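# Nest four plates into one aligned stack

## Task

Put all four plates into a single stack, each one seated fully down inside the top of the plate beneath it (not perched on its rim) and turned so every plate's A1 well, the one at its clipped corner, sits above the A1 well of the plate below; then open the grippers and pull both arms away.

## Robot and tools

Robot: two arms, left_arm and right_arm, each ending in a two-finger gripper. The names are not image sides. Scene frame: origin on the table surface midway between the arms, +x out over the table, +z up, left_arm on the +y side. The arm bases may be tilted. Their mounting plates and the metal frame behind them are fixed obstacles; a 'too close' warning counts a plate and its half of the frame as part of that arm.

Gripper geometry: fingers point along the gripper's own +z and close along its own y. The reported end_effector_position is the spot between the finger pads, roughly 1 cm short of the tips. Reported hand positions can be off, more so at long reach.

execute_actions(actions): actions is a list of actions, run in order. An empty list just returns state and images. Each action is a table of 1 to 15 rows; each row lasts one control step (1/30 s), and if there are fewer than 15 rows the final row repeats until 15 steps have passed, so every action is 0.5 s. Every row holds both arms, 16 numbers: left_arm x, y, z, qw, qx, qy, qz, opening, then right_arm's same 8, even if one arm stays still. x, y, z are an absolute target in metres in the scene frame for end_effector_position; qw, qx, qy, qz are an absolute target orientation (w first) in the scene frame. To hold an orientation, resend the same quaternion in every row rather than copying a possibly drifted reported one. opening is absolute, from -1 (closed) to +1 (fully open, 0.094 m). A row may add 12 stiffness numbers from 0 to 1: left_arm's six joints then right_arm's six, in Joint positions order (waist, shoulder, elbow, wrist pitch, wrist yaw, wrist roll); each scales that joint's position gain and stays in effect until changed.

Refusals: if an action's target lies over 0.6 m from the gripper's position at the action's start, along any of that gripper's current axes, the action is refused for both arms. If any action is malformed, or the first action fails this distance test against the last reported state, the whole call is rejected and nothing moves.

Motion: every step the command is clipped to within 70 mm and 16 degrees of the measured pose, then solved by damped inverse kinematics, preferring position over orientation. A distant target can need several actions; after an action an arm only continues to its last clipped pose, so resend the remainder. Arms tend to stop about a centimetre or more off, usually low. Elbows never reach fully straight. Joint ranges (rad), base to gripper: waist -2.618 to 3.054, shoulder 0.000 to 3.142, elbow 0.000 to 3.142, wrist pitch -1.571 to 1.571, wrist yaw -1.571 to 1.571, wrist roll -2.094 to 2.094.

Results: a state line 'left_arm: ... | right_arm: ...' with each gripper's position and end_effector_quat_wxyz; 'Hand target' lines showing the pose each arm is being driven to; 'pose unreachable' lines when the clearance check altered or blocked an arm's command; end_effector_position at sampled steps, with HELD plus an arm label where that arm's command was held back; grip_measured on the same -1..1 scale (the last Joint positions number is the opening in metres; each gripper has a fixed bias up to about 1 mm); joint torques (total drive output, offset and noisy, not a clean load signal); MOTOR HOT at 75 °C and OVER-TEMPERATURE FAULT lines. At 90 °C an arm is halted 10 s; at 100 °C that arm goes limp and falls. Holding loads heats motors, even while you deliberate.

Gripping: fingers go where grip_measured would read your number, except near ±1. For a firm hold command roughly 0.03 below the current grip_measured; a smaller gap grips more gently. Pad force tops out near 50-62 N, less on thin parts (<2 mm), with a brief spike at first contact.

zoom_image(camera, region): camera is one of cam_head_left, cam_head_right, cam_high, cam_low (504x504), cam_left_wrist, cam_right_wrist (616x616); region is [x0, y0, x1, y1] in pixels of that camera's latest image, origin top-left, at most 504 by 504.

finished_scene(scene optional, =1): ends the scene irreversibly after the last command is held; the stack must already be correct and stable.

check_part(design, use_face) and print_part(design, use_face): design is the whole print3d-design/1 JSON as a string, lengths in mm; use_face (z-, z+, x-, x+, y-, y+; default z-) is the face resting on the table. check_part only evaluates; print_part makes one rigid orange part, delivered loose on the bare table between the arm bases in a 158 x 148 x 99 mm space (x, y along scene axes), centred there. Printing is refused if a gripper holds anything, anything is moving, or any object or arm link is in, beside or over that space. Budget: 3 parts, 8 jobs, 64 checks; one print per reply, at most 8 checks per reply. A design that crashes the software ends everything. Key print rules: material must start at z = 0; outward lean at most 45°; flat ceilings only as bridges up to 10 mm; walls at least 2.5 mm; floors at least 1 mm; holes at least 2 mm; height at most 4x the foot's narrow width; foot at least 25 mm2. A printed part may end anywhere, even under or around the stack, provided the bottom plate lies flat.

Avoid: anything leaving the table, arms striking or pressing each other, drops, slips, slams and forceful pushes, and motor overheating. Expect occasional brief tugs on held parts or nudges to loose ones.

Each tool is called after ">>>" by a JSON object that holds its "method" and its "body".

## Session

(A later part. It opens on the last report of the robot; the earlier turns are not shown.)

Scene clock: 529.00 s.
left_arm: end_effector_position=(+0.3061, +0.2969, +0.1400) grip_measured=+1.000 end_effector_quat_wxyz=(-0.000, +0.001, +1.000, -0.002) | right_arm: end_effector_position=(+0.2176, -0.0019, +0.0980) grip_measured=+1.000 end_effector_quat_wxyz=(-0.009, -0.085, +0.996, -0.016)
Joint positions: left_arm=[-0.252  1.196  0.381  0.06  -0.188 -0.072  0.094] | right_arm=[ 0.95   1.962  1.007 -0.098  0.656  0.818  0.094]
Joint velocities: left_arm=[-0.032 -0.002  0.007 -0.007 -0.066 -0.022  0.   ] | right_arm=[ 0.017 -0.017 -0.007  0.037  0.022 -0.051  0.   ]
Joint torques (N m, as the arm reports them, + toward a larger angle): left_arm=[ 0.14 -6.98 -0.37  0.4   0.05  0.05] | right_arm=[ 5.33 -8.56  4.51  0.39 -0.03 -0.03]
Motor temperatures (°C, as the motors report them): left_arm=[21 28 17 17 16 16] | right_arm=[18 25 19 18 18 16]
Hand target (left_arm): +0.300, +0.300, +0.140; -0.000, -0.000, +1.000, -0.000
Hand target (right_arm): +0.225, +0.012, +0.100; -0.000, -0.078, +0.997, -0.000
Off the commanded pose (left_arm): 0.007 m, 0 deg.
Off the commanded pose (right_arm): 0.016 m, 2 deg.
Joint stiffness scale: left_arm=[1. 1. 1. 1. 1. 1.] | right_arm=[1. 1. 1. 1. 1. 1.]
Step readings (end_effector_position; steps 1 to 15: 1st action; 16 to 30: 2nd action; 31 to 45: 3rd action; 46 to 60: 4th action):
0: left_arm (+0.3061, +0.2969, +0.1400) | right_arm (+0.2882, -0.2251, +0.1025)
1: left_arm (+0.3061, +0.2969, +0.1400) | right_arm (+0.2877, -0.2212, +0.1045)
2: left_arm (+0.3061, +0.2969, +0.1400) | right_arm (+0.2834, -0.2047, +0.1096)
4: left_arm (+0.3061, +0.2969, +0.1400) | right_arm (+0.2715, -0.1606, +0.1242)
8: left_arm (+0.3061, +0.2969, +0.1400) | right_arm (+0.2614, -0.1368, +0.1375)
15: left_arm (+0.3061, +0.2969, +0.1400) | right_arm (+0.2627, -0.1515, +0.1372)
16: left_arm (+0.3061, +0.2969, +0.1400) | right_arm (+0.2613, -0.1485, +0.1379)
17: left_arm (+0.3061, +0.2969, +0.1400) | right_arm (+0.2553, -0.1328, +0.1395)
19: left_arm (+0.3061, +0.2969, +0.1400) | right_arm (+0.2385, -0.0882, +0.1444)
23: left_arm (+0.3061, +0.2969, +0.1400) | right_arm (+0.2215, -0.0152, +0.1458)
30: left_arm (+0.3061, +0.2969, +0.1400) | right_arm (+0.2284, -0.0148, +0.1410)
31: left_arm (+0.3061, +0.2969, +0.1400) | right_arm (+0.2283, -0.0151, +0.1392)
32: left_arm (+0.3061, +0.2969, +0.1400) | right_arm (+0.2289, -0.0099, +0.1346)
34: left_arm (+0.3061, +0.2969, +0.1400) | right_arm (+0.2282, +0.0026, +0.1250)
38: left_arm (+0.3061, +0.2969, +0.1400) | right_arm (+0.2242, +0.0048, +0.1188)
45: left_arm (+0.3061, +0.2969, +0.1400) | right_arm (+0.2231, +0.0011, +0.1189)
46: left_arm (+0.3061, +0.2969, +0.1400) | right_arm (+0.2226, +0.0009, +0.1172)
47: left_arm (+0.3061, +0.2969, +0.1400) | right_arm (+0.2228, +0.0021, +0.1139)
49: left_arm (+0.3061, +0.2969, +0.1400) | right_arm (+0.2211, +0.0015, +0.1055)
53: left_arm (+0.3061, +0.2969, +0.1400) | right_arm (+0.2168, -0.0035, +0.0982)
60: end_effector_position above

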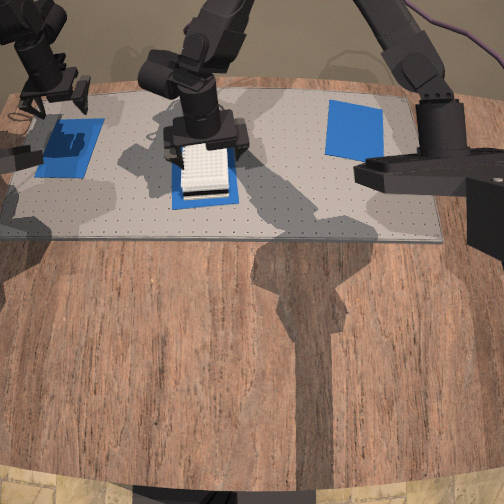

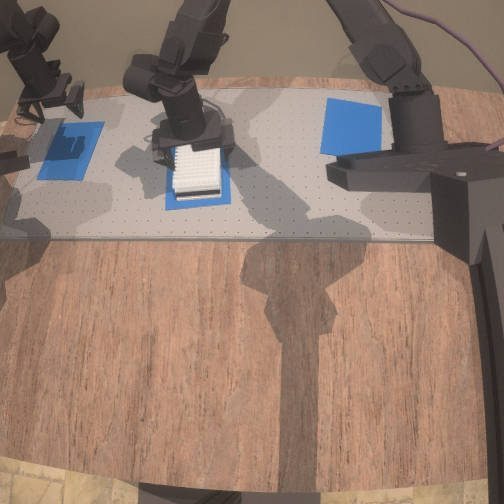

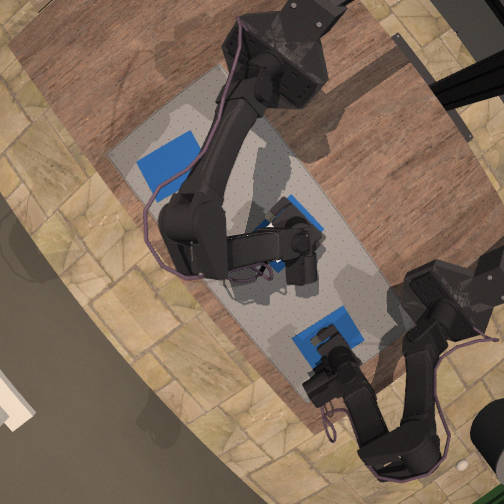

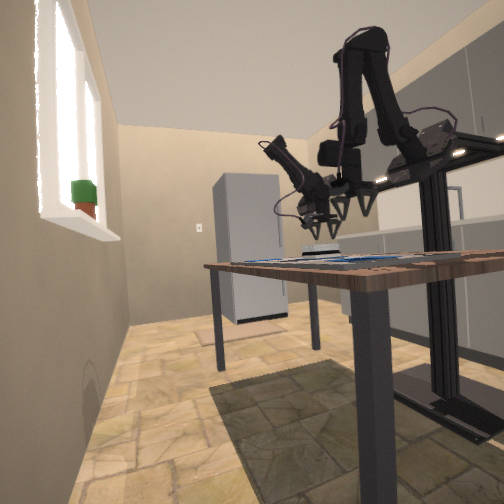

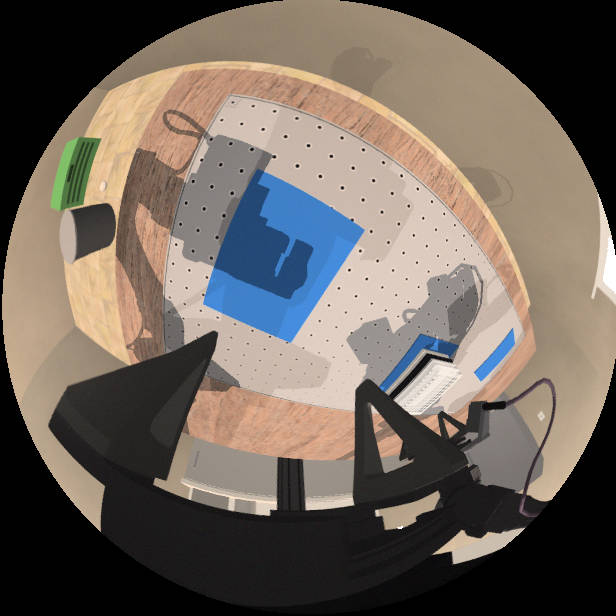

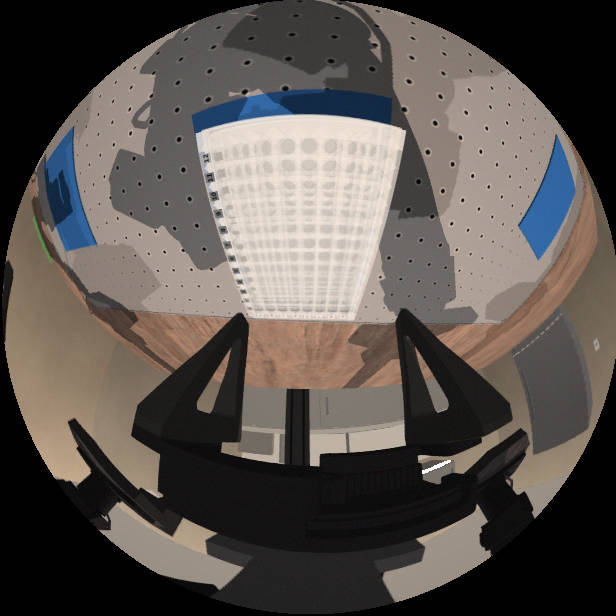

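>>> {"method": "execute_actions", "body": {"actions": [[[0.3,0.3,0.14,0,0,1,0,1,0.232,0.027,0.095,0,-0.078,0.997,0,1]],[[0.3,0.3,0.14,0,0,1,0,1,0.232,0.027,0.083,0,-0.078,0.997,0,1]]]}}

Scene clock: 534.33 s.
left_arm: end_effector_position=(+0.3061, +0.2969, +0.1400) grip_measured=+1.000 end_effector_quat_wxyz=(-0.000, +0.001, +1.000, -0.002) | right_arm: end_effector_position=(+0.2260, +0.0143, +0.0812) grip_measured=+1.000 end_effector_quat_wxyz=(-0.008, -0.083, +0.996, -0.014)
Joint positions: left_arm=[-0.252  1.196  0.381  0.06  -0.188 -0.072  0.094] | right_arm=[ 0.927  2.036  1.102 -0.097  0.645  0.795  0.094]
Joint velocities: left_arm=[-0.007 -0.002 -0.012 -0.066 -0.007  0.066  0.   ] | right_arm=[-0.012  0.007  0.007 -0.007  0.081 -0.022  0.   ]
Joint torques (N m, as the arm reports them, + toward a larger angle): left_arm=[ 0.15 -6.98 -0.37  0.39  0.05  0.05] | right_arm=[ 5.65 -8.81  4.5   0.32 -0.05 -0.05]
Motor temperatures (°C, as the motors report them): left_arm=[21 27 17 17 16 16] | right_arm=[19 25 19 18 18 16]
Hand target (left_arm): +0.300, +0.300, +0.140; -0.000, -0.000, +1.000, -0.000
Hand target (right_arm): +0.232, +0.027, +0.083; +0.000, -0.078, +0.997, +0.000
Off the commanded pose (left_arm): 0.007 m, 0 deg.
Off the commanded pose (right_arm): 0.014 m, 2 deg.
Joint stiffness scale: left_arm=[1. 1. 1. 1. 1. 1.] | right_arm=[1. 1. 1. 1. 1. 1.]
Step readings (end_effector_position; steps 1 to 15: 1st action; 16 to 30: 2nd action):
0: left_arm (+0.3061, +0.2969, +0.1400) | right_arm (+0.2178, -0.0015, +0.0980)
1: left_arm (+0.3061, +0.2969, +0.1400) | right_arm (+0.2184, -0.0004, +0.0978)
2: left_arm (+0.3061, +0.2969, +0.1400) | right_arm (+0.2202, +0.0037, +0.0966)
4: left_arm (+0.3061, +0.2969, +0.1400) | right_arm (+0.2256, +0.0138, +0.0952)
8: left_arm (+0.3061, +0.2969, +0.1400) | right_arm (+0.2313, +0.0210, +0.0960)
15: left_arm (+0.3061, +0.2969, +0.1400) | right_arm (+0.2313, +0.0210, +0.0960)
16: left_arm (+0.3061, +0.2969, +0.1400) | right_arm (+0.2311, +0.0208, +0.0950)
17: left_arm (+0.3061, +0.2969, +0.1400) | right_arm (+0.2311, +0.0211, +0.0929)
19: left_arm (+0.3061, +0.2969, +0.1400) | right_arm (+0.2294, +0.0188, +0.0871)
23: left_arm (+0.3061, +0.2969, +0.1400) | right_arm (+0.2261, +0.0139, +0.0812)
30: end_effector_position above

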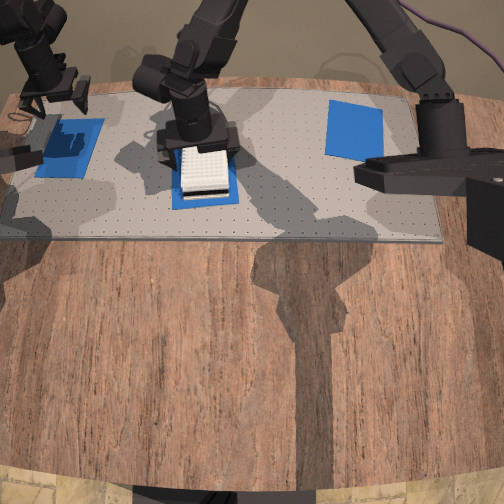

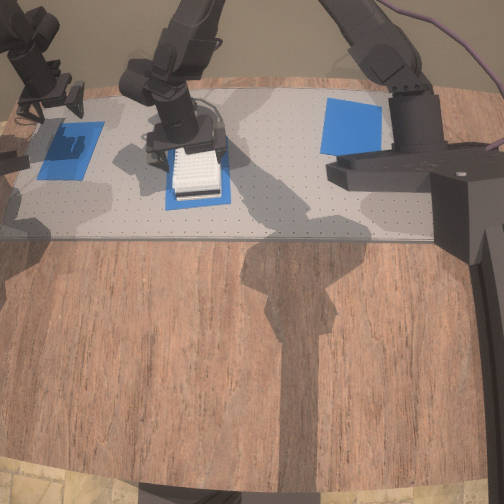

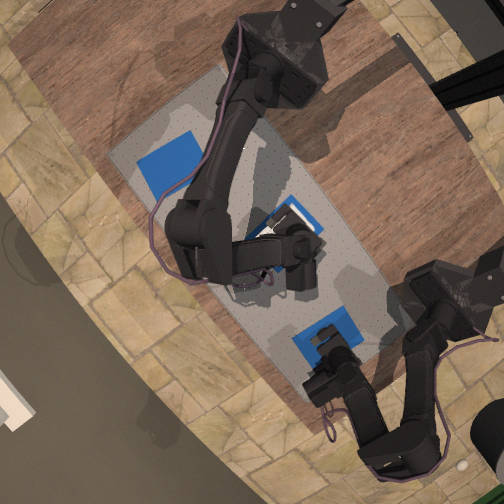

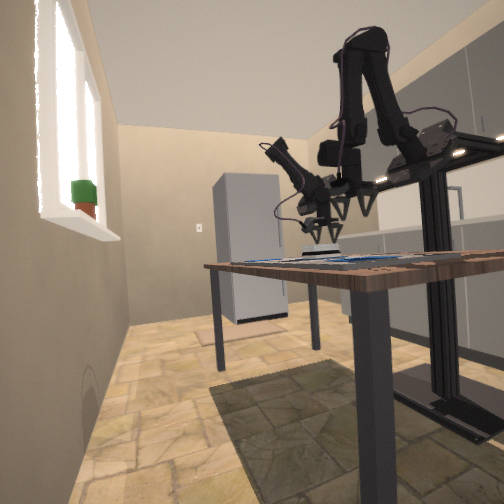

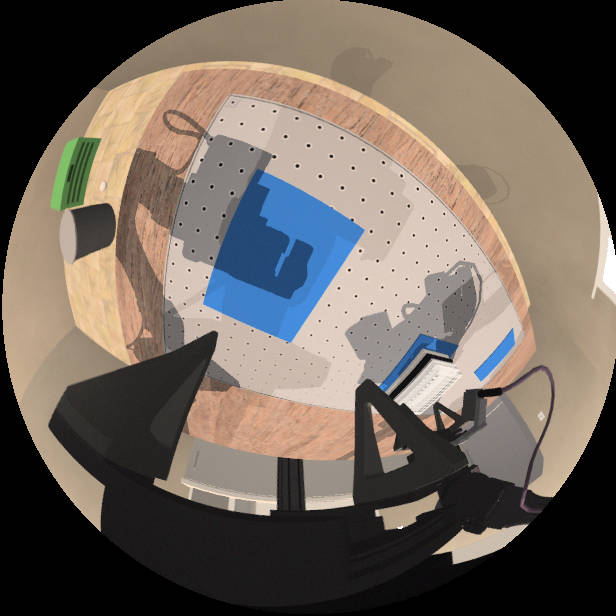

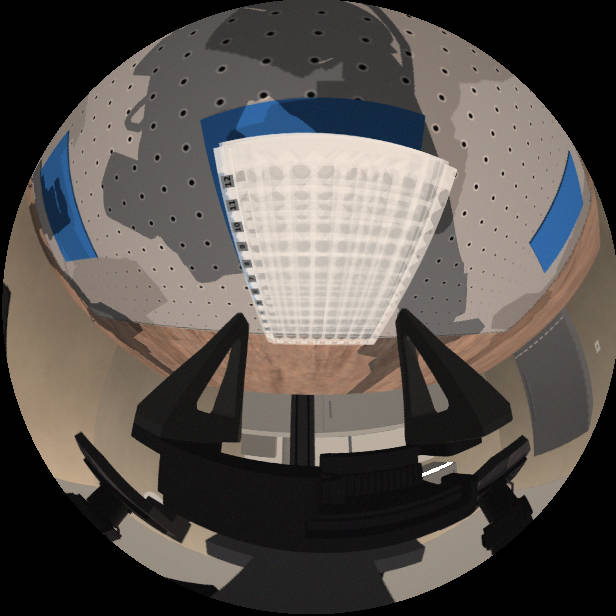

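>>> {"method": "execute_actions", "body": {"actions": [[[0.3,0.3,0.14,0,0,1,0,1,0.232,0.029,0.07,0,-0.06,0.998,0,1]],[[0.3,0.3,0.14,0,0,1,0,1,0.232,0.031,0.058,0,-0.06,0.998,0,1]]]}}

>>> {"method": "zoom_image", "body": {"camera": "cam_head_left", "region": [150,125,260,215]}}

Scene clock: 540.07 s.
left_arm: end_effector_position=(+0.3061, +0.2969, +0.1400) grip_measured=+1.000 end_effector_quat_wxyz=(-0.000, +0.001, +1.000, -0.002) | right_arm: end_effector_position=(+0.2263, +0.0165, +0.0628) grip_measured=+1.000 end_effector_quat_wxyz=(-0.006, -0.071, +0.997, -0.019)
Joint positions: left_arm=[-0.252  1.196  0.381  0.06  -0.188 -0.072  0.094] | right_arm=[ 0.903  2.099  1.142 -0.066  0.639  0.796  0.094]
Joint velocities: left_arm=[-0.017  0.007 -0.002 -0.081 -0.037 -0.066  0.   ] | right_arm=[ 0.002 -0.002 -0.012 -0.051 -0.007 -0.081  0.   ]
Joint torques (N m, as the arm reports them, + toward a larger angle): left_arm=[ 0.15 -6.97 -0.37  0.4   0.06  0.05] | right_arm=[ 5.15 -7.6   4.99  0.59 -0.15 -0.07]
Motor temperatures (°C, as the motors report them): left_arm=[20 27 17 17 16 16] | right_arm=[19 26 20 18 18 16]
Hand target (left_arm): +0.300, +0.300, +0.140; -0.000, -0.000, +1.000, -0.000
Hand target (right_arm): +0.232, +0.031, +0.059; +0.000, -0.060, +0.998, +0.000
Off the commanded pose (left_arm): 0.007 m, 0 deg.
Off the commanded pose (right_arm): 0.016 m, 3 deg.
Joint stiffness scale: left_arm=[1. 1. 1. 1. 1. 1.] | right_arm=[1. 1. 1. 1. 1. 1.]
Step readings (end_effector_position; steps 1 to 15: 1st action; 16 to 30: 2nd action):
0: left_arm (+0.3061, +0.2969, +0.1400) | right_arm (+0.2260, +0.0143, +0.0812)
1: left_arm (+0.3061, +0.2969, +0.1400) | right_arm (+0.2259, +0.0146, +0.0803)
2: left_arm (+0.3061, +0.2969, +0.1400) | right_arm (+0.2265, +0.0161, +0.0783)
4: left_arm (+0.3061, +0.2969, +0.1400) | right_arm (+0.2268, +0.0168, +0.0736)
8: left_arm (+0.3061, +0.2969, +0.1400) | right_arm (+0.2255, +0.0146, +0.0695)
15: left_arm (+0.3061, +0.2969, +0.1400) | right_arm (+0.2256, +0.0154, +0.0694)
16: left_arm (+0.3061, +0.2969, +0.1400) | right_arm (+0.2255, +0.0158, +0.0685)
17: left_arm (+0.3061, +0.2969, +0.1400) | right_arm (+0.2261, +0.0169, +0.0665)
19: left_arm (+0.3061, +0.2969, +0.1400) | right_arm (+0.2262, +0.0169, +0.0628)
23: left_arm (+0.3061, +0.2969, +0.1400) | right_arm (+0.2263, +0.0165, +0.0628)
30: end_effector_position above

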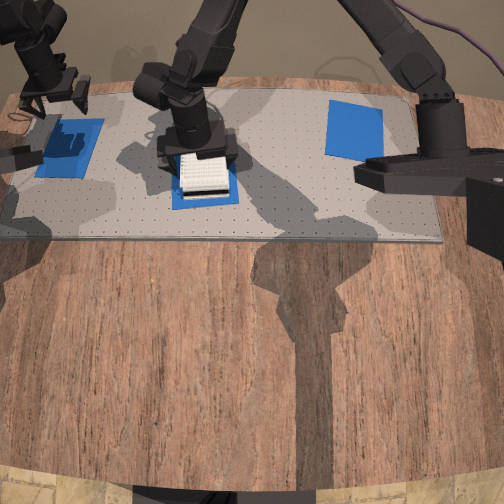

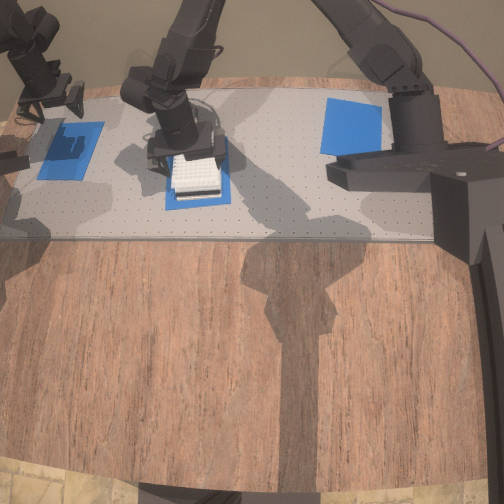

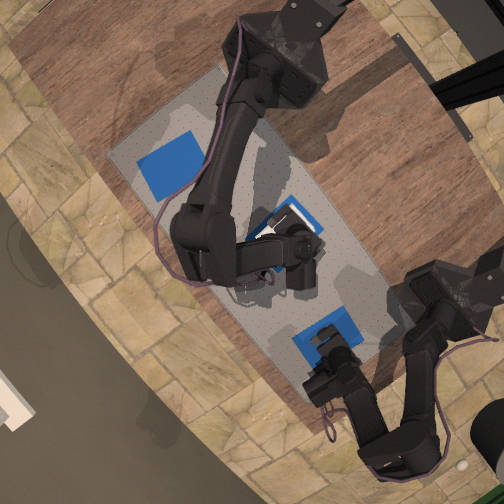

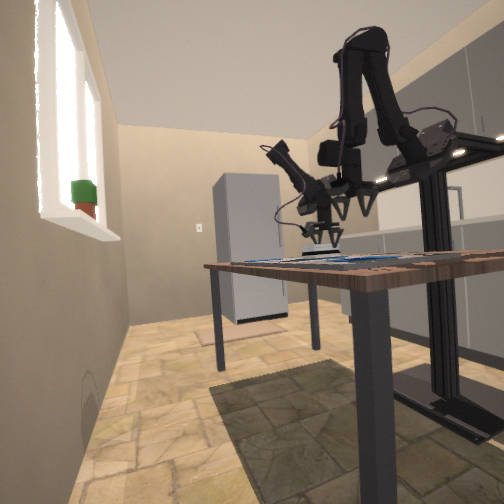

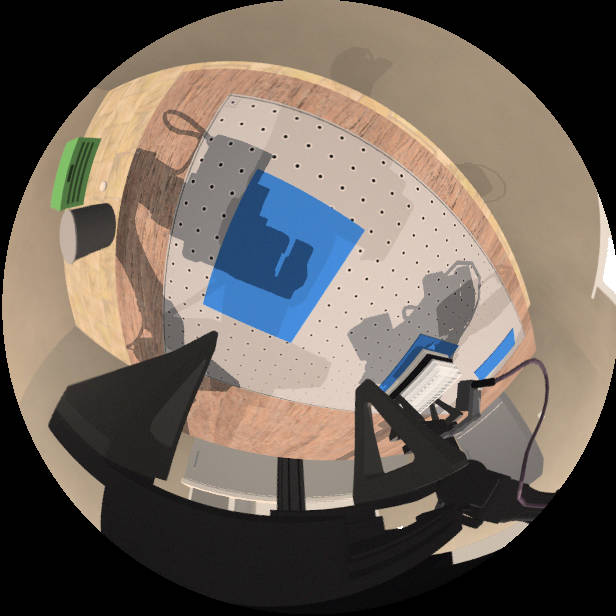

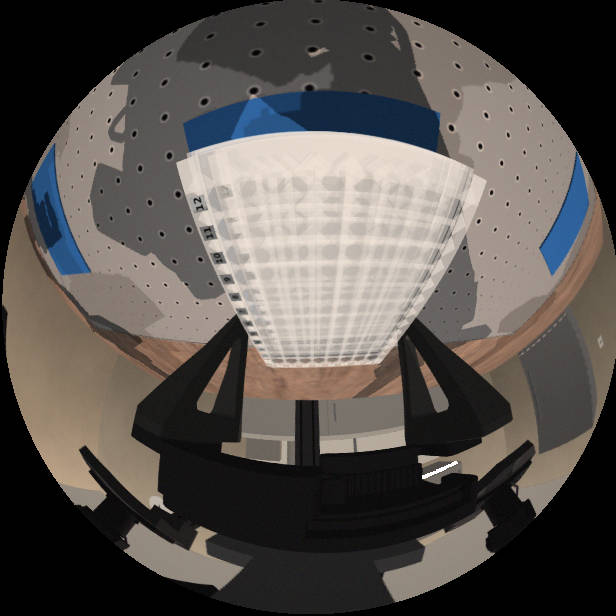

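Region (150, 125, 260, 215) of cam_head_left's 504x504 image, scaled by 4.582, with more detail than that image has; it fills the top 412 rows of this view, and the rest is white.

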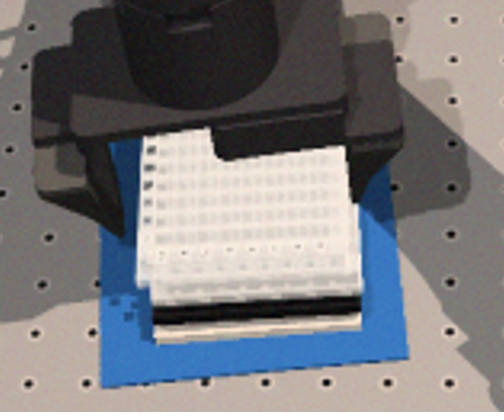

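>>> {"method": "execute_actions", "body": {"actions": [[[0.3,0.3,0.14,0,0,1,0,1,0.232,0.026,0.071,0,-0.06,0.998,0,1]],[[0.3,0.3,0.14,0,0,1,0,1,0.228,0.012,0.071,0,-0.06,0.998,0,1]]]}}

>>> {"method": "zoom_image", "body": {"camera": "cam_head_left", "region": [150,125,260,215]}}

Scene clock: 545.70 s.
left_arm: end_effector_position=(+0.3061, +0.2969, +0.1400) grip_measured=+1.000 end_effector_quat_wxyz=(-0.000, +0.001, +1.000, -0.002) | right_arm: end_effector_position=(+0.2249, +0.0115, +0.0660) grip_measured=+1.000 end_effector_quat_wxyz=(-0.004, -0.062, +0.998, -0.009)
Joint positions: left_arm=[-0.252  1.196  0.381  0.06  -0.188 -0.072  0.094] | right_arm=[ 0.9    2.071  1.087 -0.015  0.628  0.798  0.094]
Joint velocities: left_arm=[-0.022  0.007 -0.002  0.007 -0.022 -0.037  0.   ] | right_arm=[-0.007  0.012 -0.002  0.066 -0.037  0.022  0.   ]
Joint torques (N m, as the arm reports them, + toward a larger angle): left_arm=[ 0.15 -6.98 -0.38  0.4   0.06  0.05] | right_arm=[  5.36 -11.26  -0.3    0.43  -0.06  -0.06]
Motor temperatures (°C, as the motors report them): left_arm=[20 27 17 17 16 16] | right_arm=[20 26 20 18 18 16]
Hand target (left_arm): +0.300, +0.300, +0.140; -0.000, -0.000, +1.000, -0.000
Hand target (right_arm): +0.228, +0.012, +0.071; -0.000, -0.060, +0.998, -0.000
Off the commanded pose (left_arm): 0.007 m, 0 deg.
Off the commanded pose (right_arm): 0.006 m, 1 deg.
Joint stiffness scale: left_arm=[1. 1. 1. 1. 1. 1.] | right_arm=[1. 1. 1. 1. 1. 1.]
Step readings (end_effector_position; steps 1 to 15: 1st action; 16 to 30: 2nd action):
0: left_arm (+0.3061, +0.2969, +0.1400) | right_arm (+0.2263, +0.0165, +0.0628)
1: left_arm (+0.3061, +0.2969, +0.1400) | right_arm (+0.2269, +0.0169, +0.0634)
2: left_arm (+0.3061, +0.2969, +0.1400) | right_arm (+0.2273, +0.0173, +0.0640)
4: left_arm (+0.3061, +0.2969, +0.1400) | right_arm (+0.2277, +0.0180, +0.0647)
8: left_arm (+0.3061, +0.2969, +0.1400) | right_arm (+0.2277, +0.0180, +0.0647)
15: left_arm (+0.3061, +0.2969, +0.1400) | right_arm (+0.2277, +0.0180, +0.0647)
16: left_arm (+0.3061, +0.2969, +0.1400) | right_arm (+0.2273, +0.0172, +0.0650)
17: left_arm (+0.3061, +0.2969, +0.1400) | right_arm (+0.2264, +0.0154, +0.0659)
19: left_arm (+0.3061, +0.2969, +0.1400) | right_arm (+0.2243, +0.0106, +0.0669)
23: left_arm (+0.3061, +0.2969, +0.1400) | right_arm (+0.2235, +0.0093, +0.0661)
30: end_effector_position above

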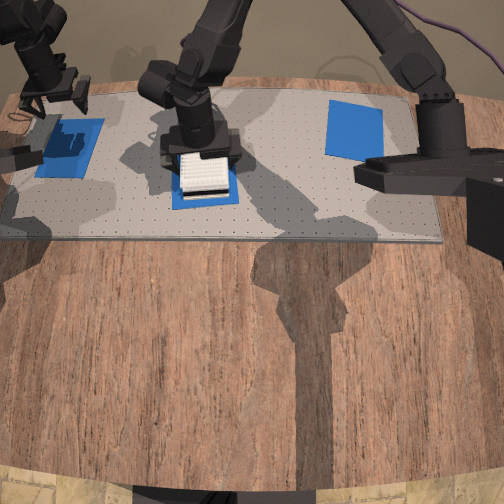

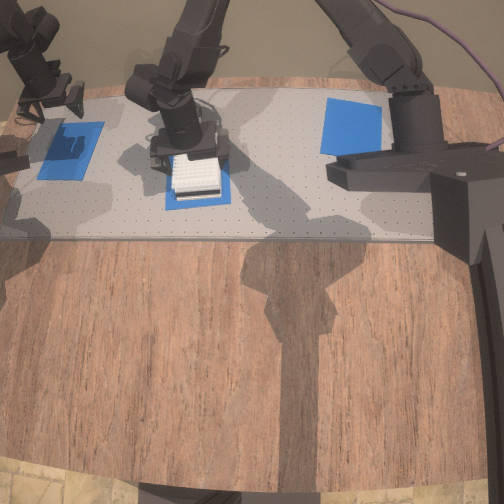

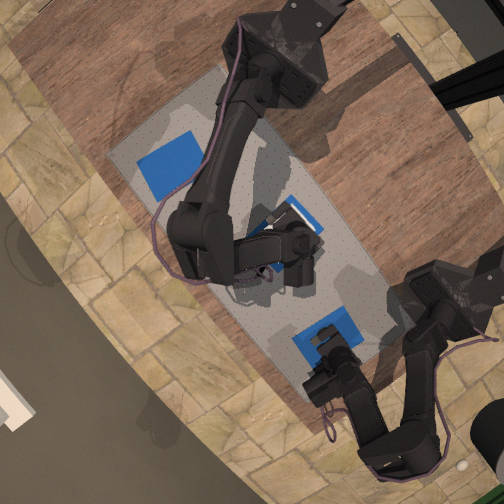

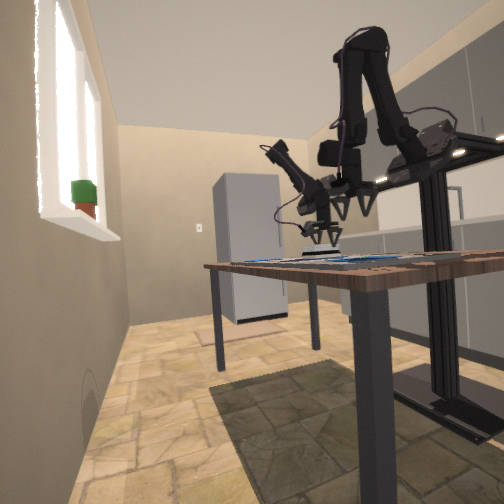

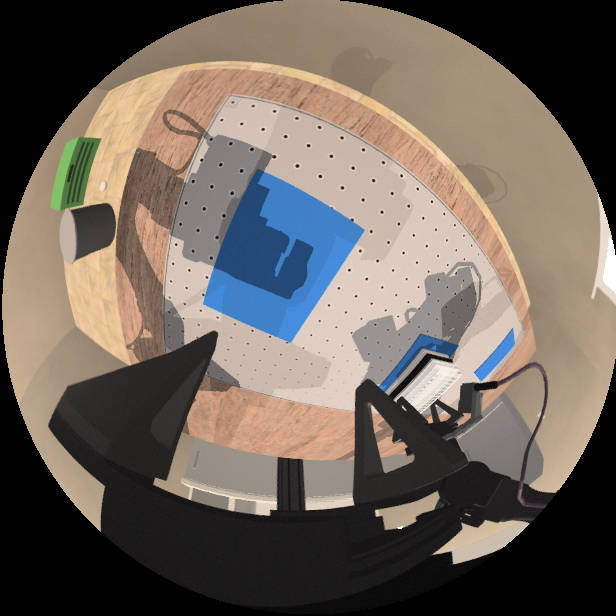

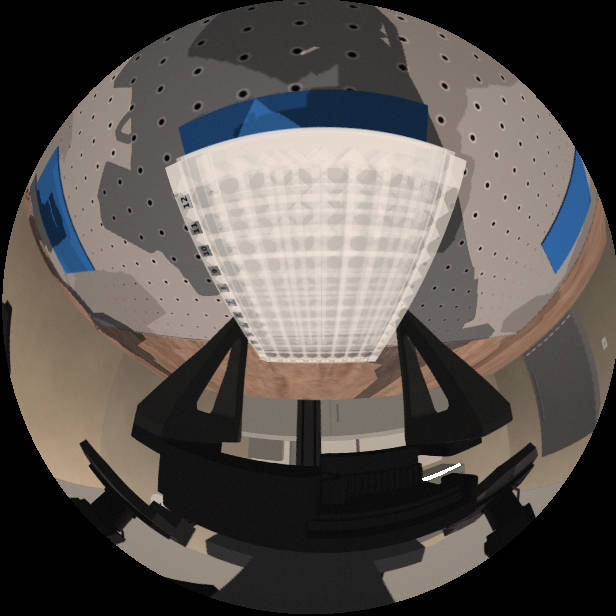

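Region (150, 125, 260, 215) of cam_head_left's 504x504 image, scaled by 4.582, with more detail than that image has; it fills the top 412 rows of this view, and the rest is white.

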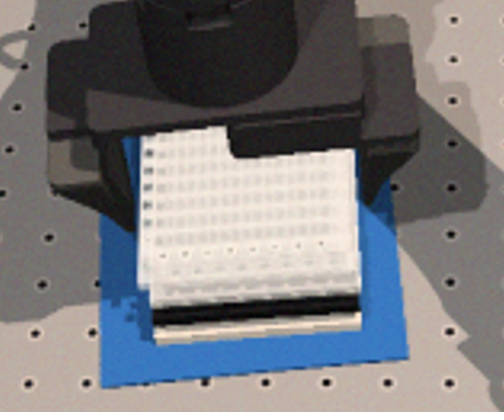

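>>> {"method": "execute_actions", "body": {"actions": [[[0.3,0.3,0.14,0,0,1,0,1,0.229,0.018,0.058,0,-0.06,0.998,0,1]],[[0.3,0.3,0.14,0,0,1,0,1,0.229,0.02,0.048,0,-0.06,0.998,0,1]]]}}

>>> {"method": "zoom_image", "body": {"camera": "cam_head_left", "region": [150,125,260,215]}}

Scene clock: 554.73 s.
left_arm: end_effector_position=(+0.3061, +0.2969, +0.1400) grip_measured=+1.000 end_effector_quat_wxyz=(-0.000, +0.001, +1.000, -0.002) | right_arm: end_effector_position=(+0.2226, +0.0078, +0.0481) grip_measured=+1.000 end_effector_quat_wxyz=(-0.008, -0.066, +0.998, -0.013)
Joint positions: left_arm=[-0.252  1.196  0.381  0.06  -0.188 -0.072  0.094] | right_arm=[0.871 2.125 1.107 0.02  0.613 0.771 0.094]
Joint velocities: left_arm=[-0.002  0.017 -0.017 -0.022 -0.11  -0.022  0.   ] | right_arm=[-0.017 -0.012  0.032  0.037 -0.007 -0.081  0.   ]
Joint torques (N m, as the arm reports them, + toward a larger angle): left_arm=[ 0.14 -6.98 -0.37  0.4   0.05  0.05] | right_arm=[ 5.5  -8.64  4.02  0.37 -0.05 -0.04]
Motor temperatures (°C, as the motors report them): left_arm=[20 27 17 17 16 16] | right_arm=[20 27 19 18 18 16]
Hand target (left_arm): +0.300, +0.300, +0.140; -0.000, -0.000, +1.000, -0.000
Hand target (right_arm): +0.229, +0.020, +0.048; +0.000, -0.060, +0.998, -0.000
Off the commanded pose (left_arm): 0.007 m, 0 deg.
Off the commanded pose (right_arm): 0.014 m, 2 deg.
Joint stiffness scale: left_arm=[1. 1. 1. 1. 1. 1.] | right_arm=[1. 1. 1. 1. 1. 1.]
Step readings (end_effector_position; steps 1 to 15: 1st action; 16 to 30: 2nd action):
0: left_arm (+0.3061, +0.2969, +0.1400) | right_arm (+0.2253, +0.0119, +0.0660)
1: left_arm (+0.3061, +0.2969, +0.1400) | right_arm (+0.2253, +0.0118, +0.0655)
2: left_arm (+0.3061, +0.2969, +0.1400) | right_arm (+0.2253, +0.0117, +0.0644)
4: left_arm (+0.3061, +0.2969, +0.1400) | right_arm (+0.2249, +0.0094, +0.0614)
8: left_arm (+0.3061, +0.2969, +0.1400) | right_arm (+0.2241, +0.0074, +0.0586)
15: left_arm (+0.3061, +0.2969, +0.1400) | right_arm (+0.2241, +0.0075, +0.0586)
16: left_arm (+0.3061, +0.2969, +0.1400) | right_arm (+0.2241, +0.0078, +0.0578)
17: left_arm (+0.3061, +0.2969, +0.1400) | right_arm (+0.2245, +0.0089, +0.0560)
19: left_arm (+0.3061, +0.2969, +0.1400) | right_arm (+0.2244, +0.0098, +0.0518)
23: left_arm (+0.3061, +0.2969, +0.1400) | right_arm (+0.2226, +0.0074, +0.0482)
30: end_effector_position above

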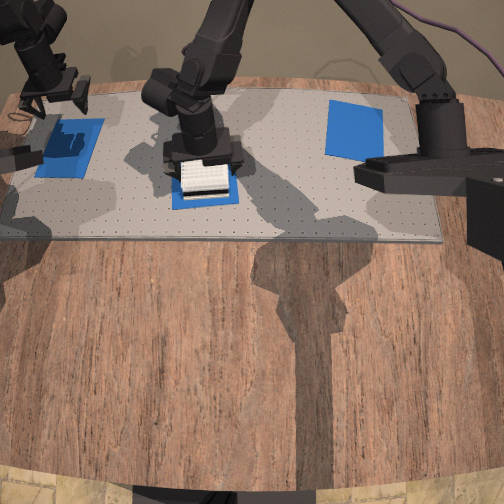

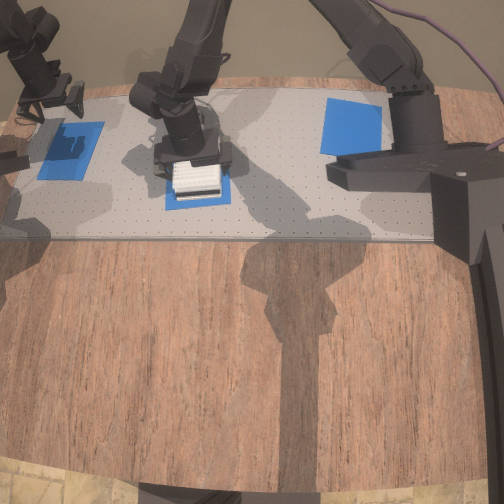

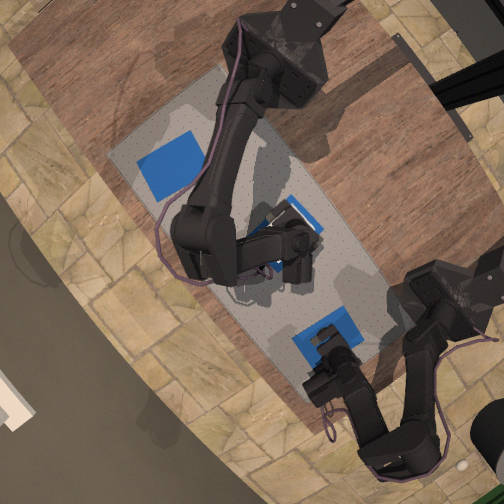

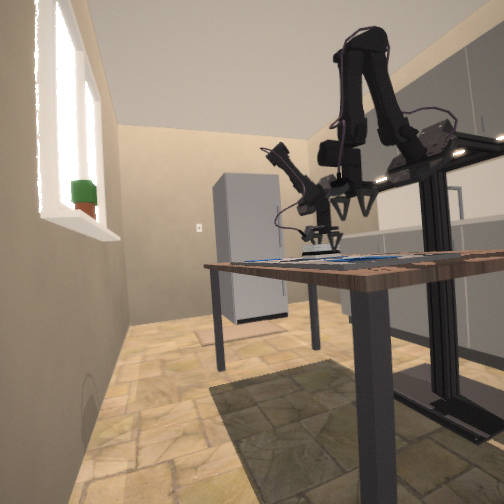

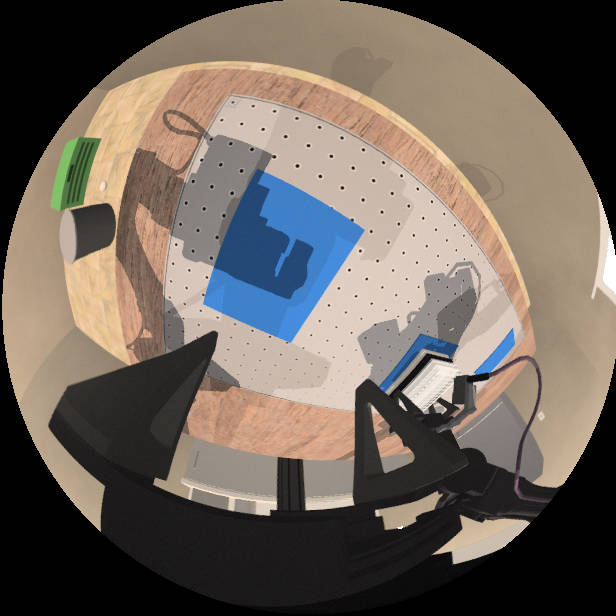

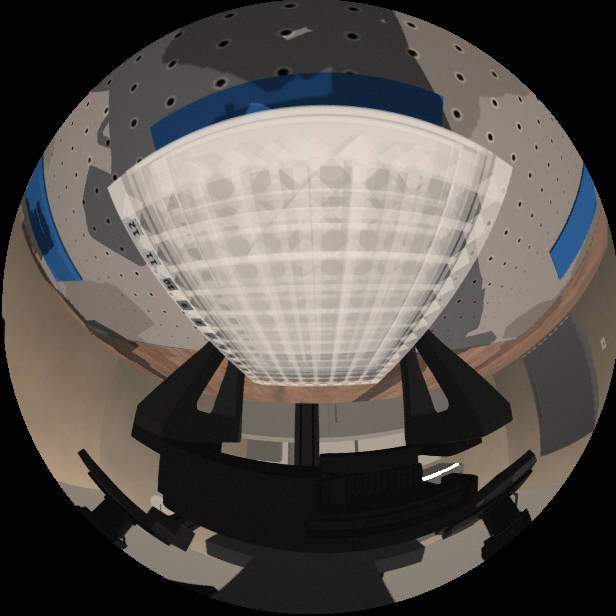

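Region (150, 125, 260, 215) of cam_head_left's 504x504 image, scaled by 4.582, with more detail than that image has; it fills the top 412 rows of this view, and the rest is white.

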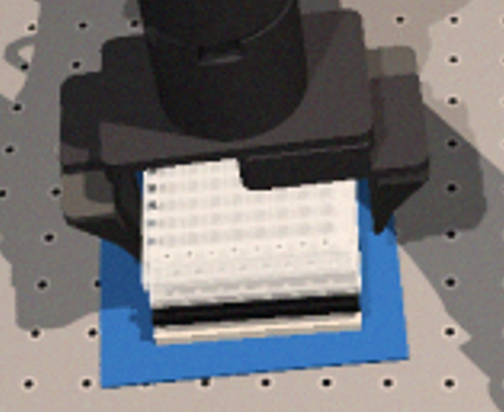

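>>> {"method": "execute_actions", "body": {"actions": [[[0.3,0.3,0.14,0,0,1,0,1,0.231,0.025,0.042,0,-0.06,0.998,0,1]],[[0.3,0.3,0.14,0,0,1,0,1,0.231,0.025,0.042,0,-0.06,0.998,0,0.92]],[[0.3,0.3,0.14,0,0,1,0,1,0.231,0.025,0.042,0,-0.06,0.998,0,0.86]],[[0.3,0.3,0.14,0,0,1,0,1,0.231,0.025,0.042,0,-0.06,0.998,0,0.8]],[[0.3,0.3,0.14,0,0,1,0,1,0.231,0.025,0.042,0,-0.06,0.998,0,0.9]]]}}

>>> {"method": "zoom_image", "body": {"camera": "cam_head_left", "region": [150,125,260,215]}}

Scene clock: 562.00 s.
left_arm: end_effector_position=(+0.3061, +0.2969, +0.1400) grip_measured=+1.000 end_effector_quat_wxyz=(-0.000, +0.001, +1.000, -0.002) | right_arm: end_effector_position=(+0.2264, +0.0140, +0.0427) grip_measured=+0.898 end_effector_quat_wxyz=(-0.006, -0.063, +0.998, -0.011)
Joint positions: left_arm=[-0.252  1.196  0.381  0.06  -0.188 -0.072  0.094] | right_arm=[0.866 2.147 1.142 0.019 0.609 0.765 0.089]
Joint velocities: left_arm=[ 0.017  0.002  0.012 -0.022 -0.051 -0.007  0.   ] | right_arm=[-0.007 -0.007  0.007 -0.066 -0.066 -0.007 -0.   ]
Joint torques (N m, as the arm reports them, + toward a larger angle): left_arm=[ 0.14 -6.98 -0.37  0.39  0.05  0.05] | right_arm=[ 5.55 -8.55  4.09  0.37 -0.04 -0.05]
Motor temperatures (°C, as the motors report them): left_arm=[20 27 17 17 16 16] | right_arm=[20 27 20 18 18 16]
Hand target (left_arm): +0.300, +0.300, +0.140; -0.000, -0.000, +1.000, -0.000
Hand target (right_arm): +0.231, +0.025, +0.042; +0.000, -0.060, +0.998, -0.000
Off the commanded pose (left_arm): 0.007 m, 0 deg.
Off the commanded pose (right_arm): 0.012 m, 2 deg.
Joint stiffness scale: left_arm=[1. 1. 1. 1. 1. 1.] | right_arm=[1. 1. 1. 1. 1. 1.]
Step readings (end_effector_position; steps 1 to 15: 1st action; 16 to 30: 2nd action; 31 to 45: 3rd action; 46 to 60: 4th action; 61 to 75: 5th action):
0: left_arm (+0.3061, +0.2969, +0.1400) | right_arm (+0.2226, +0.0079, +0.0481)
1: left_arm (+0.3061, +0.2969, +0.1400) | right_arm (+0.2229, +0.0087, +0.0477)
2: left_arm (+0.3061, +0.2969, +0.1400) | right_arm (+0.2238, +0.0108, +0.0465)
4: left_arm (+0.3061, +0.2969, +0.1400) | right_arm (+0.2253, +0.0142, +0.0444)
8: left_arm (+0.3061, +0.2969, +0.1400) | right_arm (+0.2260, +0.0143, +0.0430)
15: left_arm (+0.3061, +0.2969, +0.1400) | right_arm (+0.2262, +0.0146, +0.0431)
16: left_arm (+0.3061, +0.2969, +0.1400) | right_arm (+0.2262, +0.0146, +0.0431)
17: left_arm (+0.3061, +0.2969, +0.1400) | right_arm (+0.2263, +0.0145, +0.0430)
19: left_arm (+0.3061, +0.2969, +0.1400) | right_arm (+0.2265, +0.0142, +0.0428)
23: left_arm (+0.3061, +0.2969, +0.1400) | right_arm (+0.2266, +0.0141, +0.0427)
30: left_arm (+0.3061, +0.2969, +0.1400) | right_arm (+0.2266, +0.0141, +0.0427)
31: left_arm (+0.3061, +0.2969, +0.1400) | right_arm (+0.2266, +0.0141, +0.0427)
32: left_arm (+0.3061, +0.2969, +0.1400) | right_arm (+0.2266, +0.0140, +0.0427)
34: left_arm (+0.3061, +0.2969, +0.1400) | right_arm (+0.2267, +0.0139, +0.0427)
38: left_arm (+0.3061, +0.2969, +0.1400) | right_arm (+0.2267, +0.0139, +0.0427)
45: left_arm (+0.3061, +0.2969, +0.1400) | right_arm (+0.2267, +0.0139, +0.0427)
46: left_arm (+0.3061, +0.2969, +0.1400) | right_arm (+0.2266, +0.0139, +0.0427)
47: left_arm (+0.3061, +0.2969, +0.1400) | right_arm (+0.2267, +0.0138, +0.0427)
49: left_arm (+0.3061, +0.2969, +0.1400) | right_arm (+0.2267, +0.0138, +0.0427)
53: left_arm (+0.3061, +0.2969, +0.1400) | right_arm (+0.2267, +0.0138, +0.0427)
60: left_arm (+0.3061, +0.2969, +0.1400) | right_arm (+0.2267, +0.0138, +0.0427)
61: left_arm (+0.3061, +0.2969, +0.1400) | right_arm (+0.2266, +0.0139, +0.0427)
62: left_arm (+0.3061, +0.2969, +0.1400) | right_arm (+0.2265, +0.0139, +0.0427)
64: left_arm (+0.3061, +0.2969, +0.1400) | right_arm (+0.2265, +0.0139, +0.0427)
68: left_arm (+0.3061, +0.2969, +0.1400) | right_arm (+0.2264, +0.0140, +0.0427)
75: end_effector_position above

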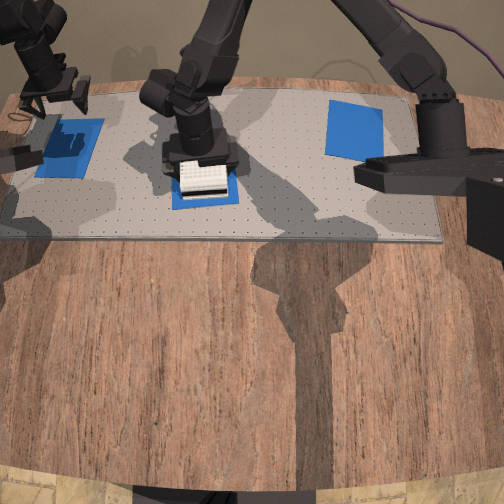

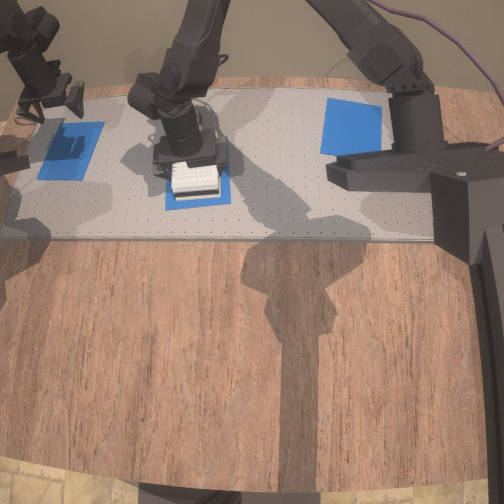

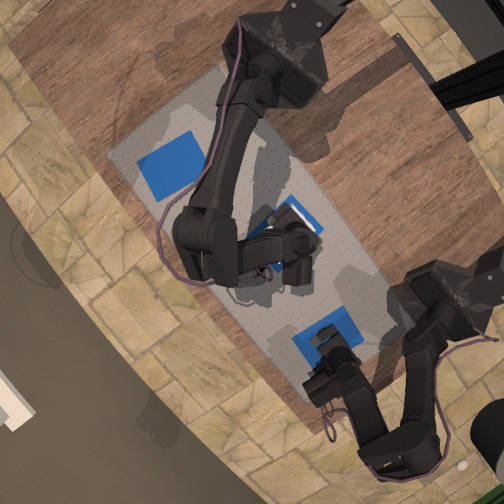

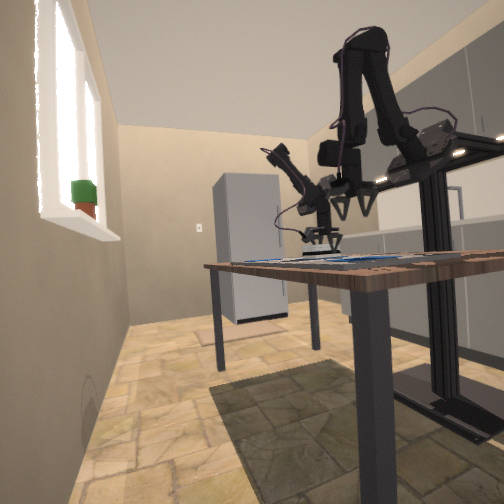

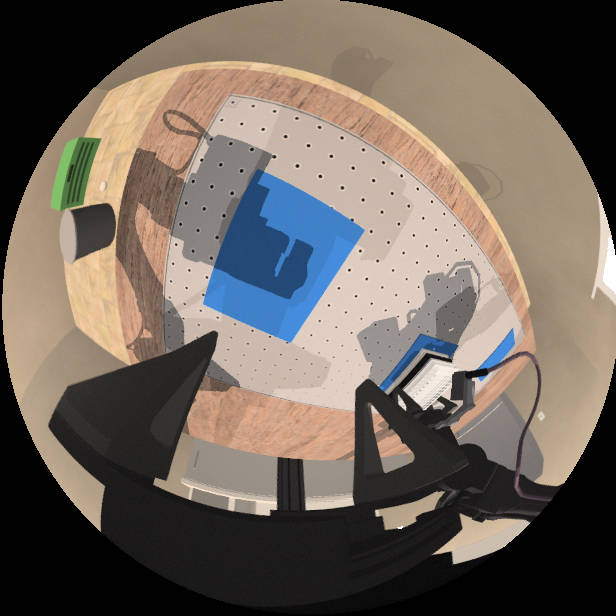

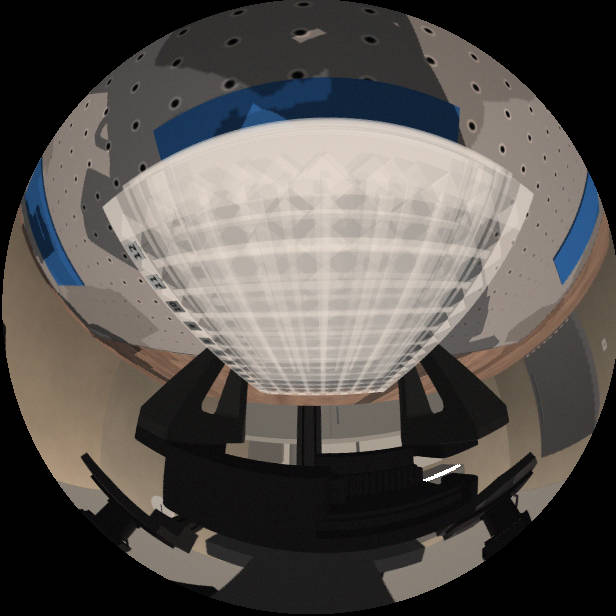

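Region (150, 125, 260, 215) of cam_head_left's 504x504 image, scaled by 4.582, with more detail than that image has; it fills the top 412 rows of this view, and the rest is white.

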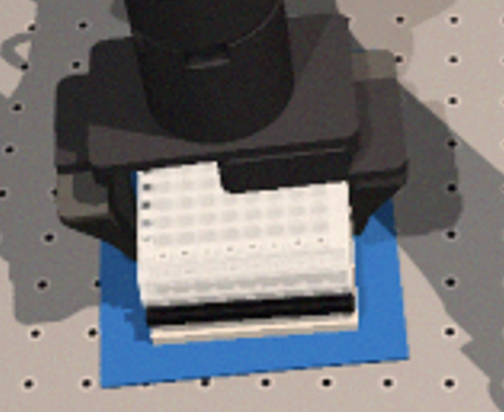

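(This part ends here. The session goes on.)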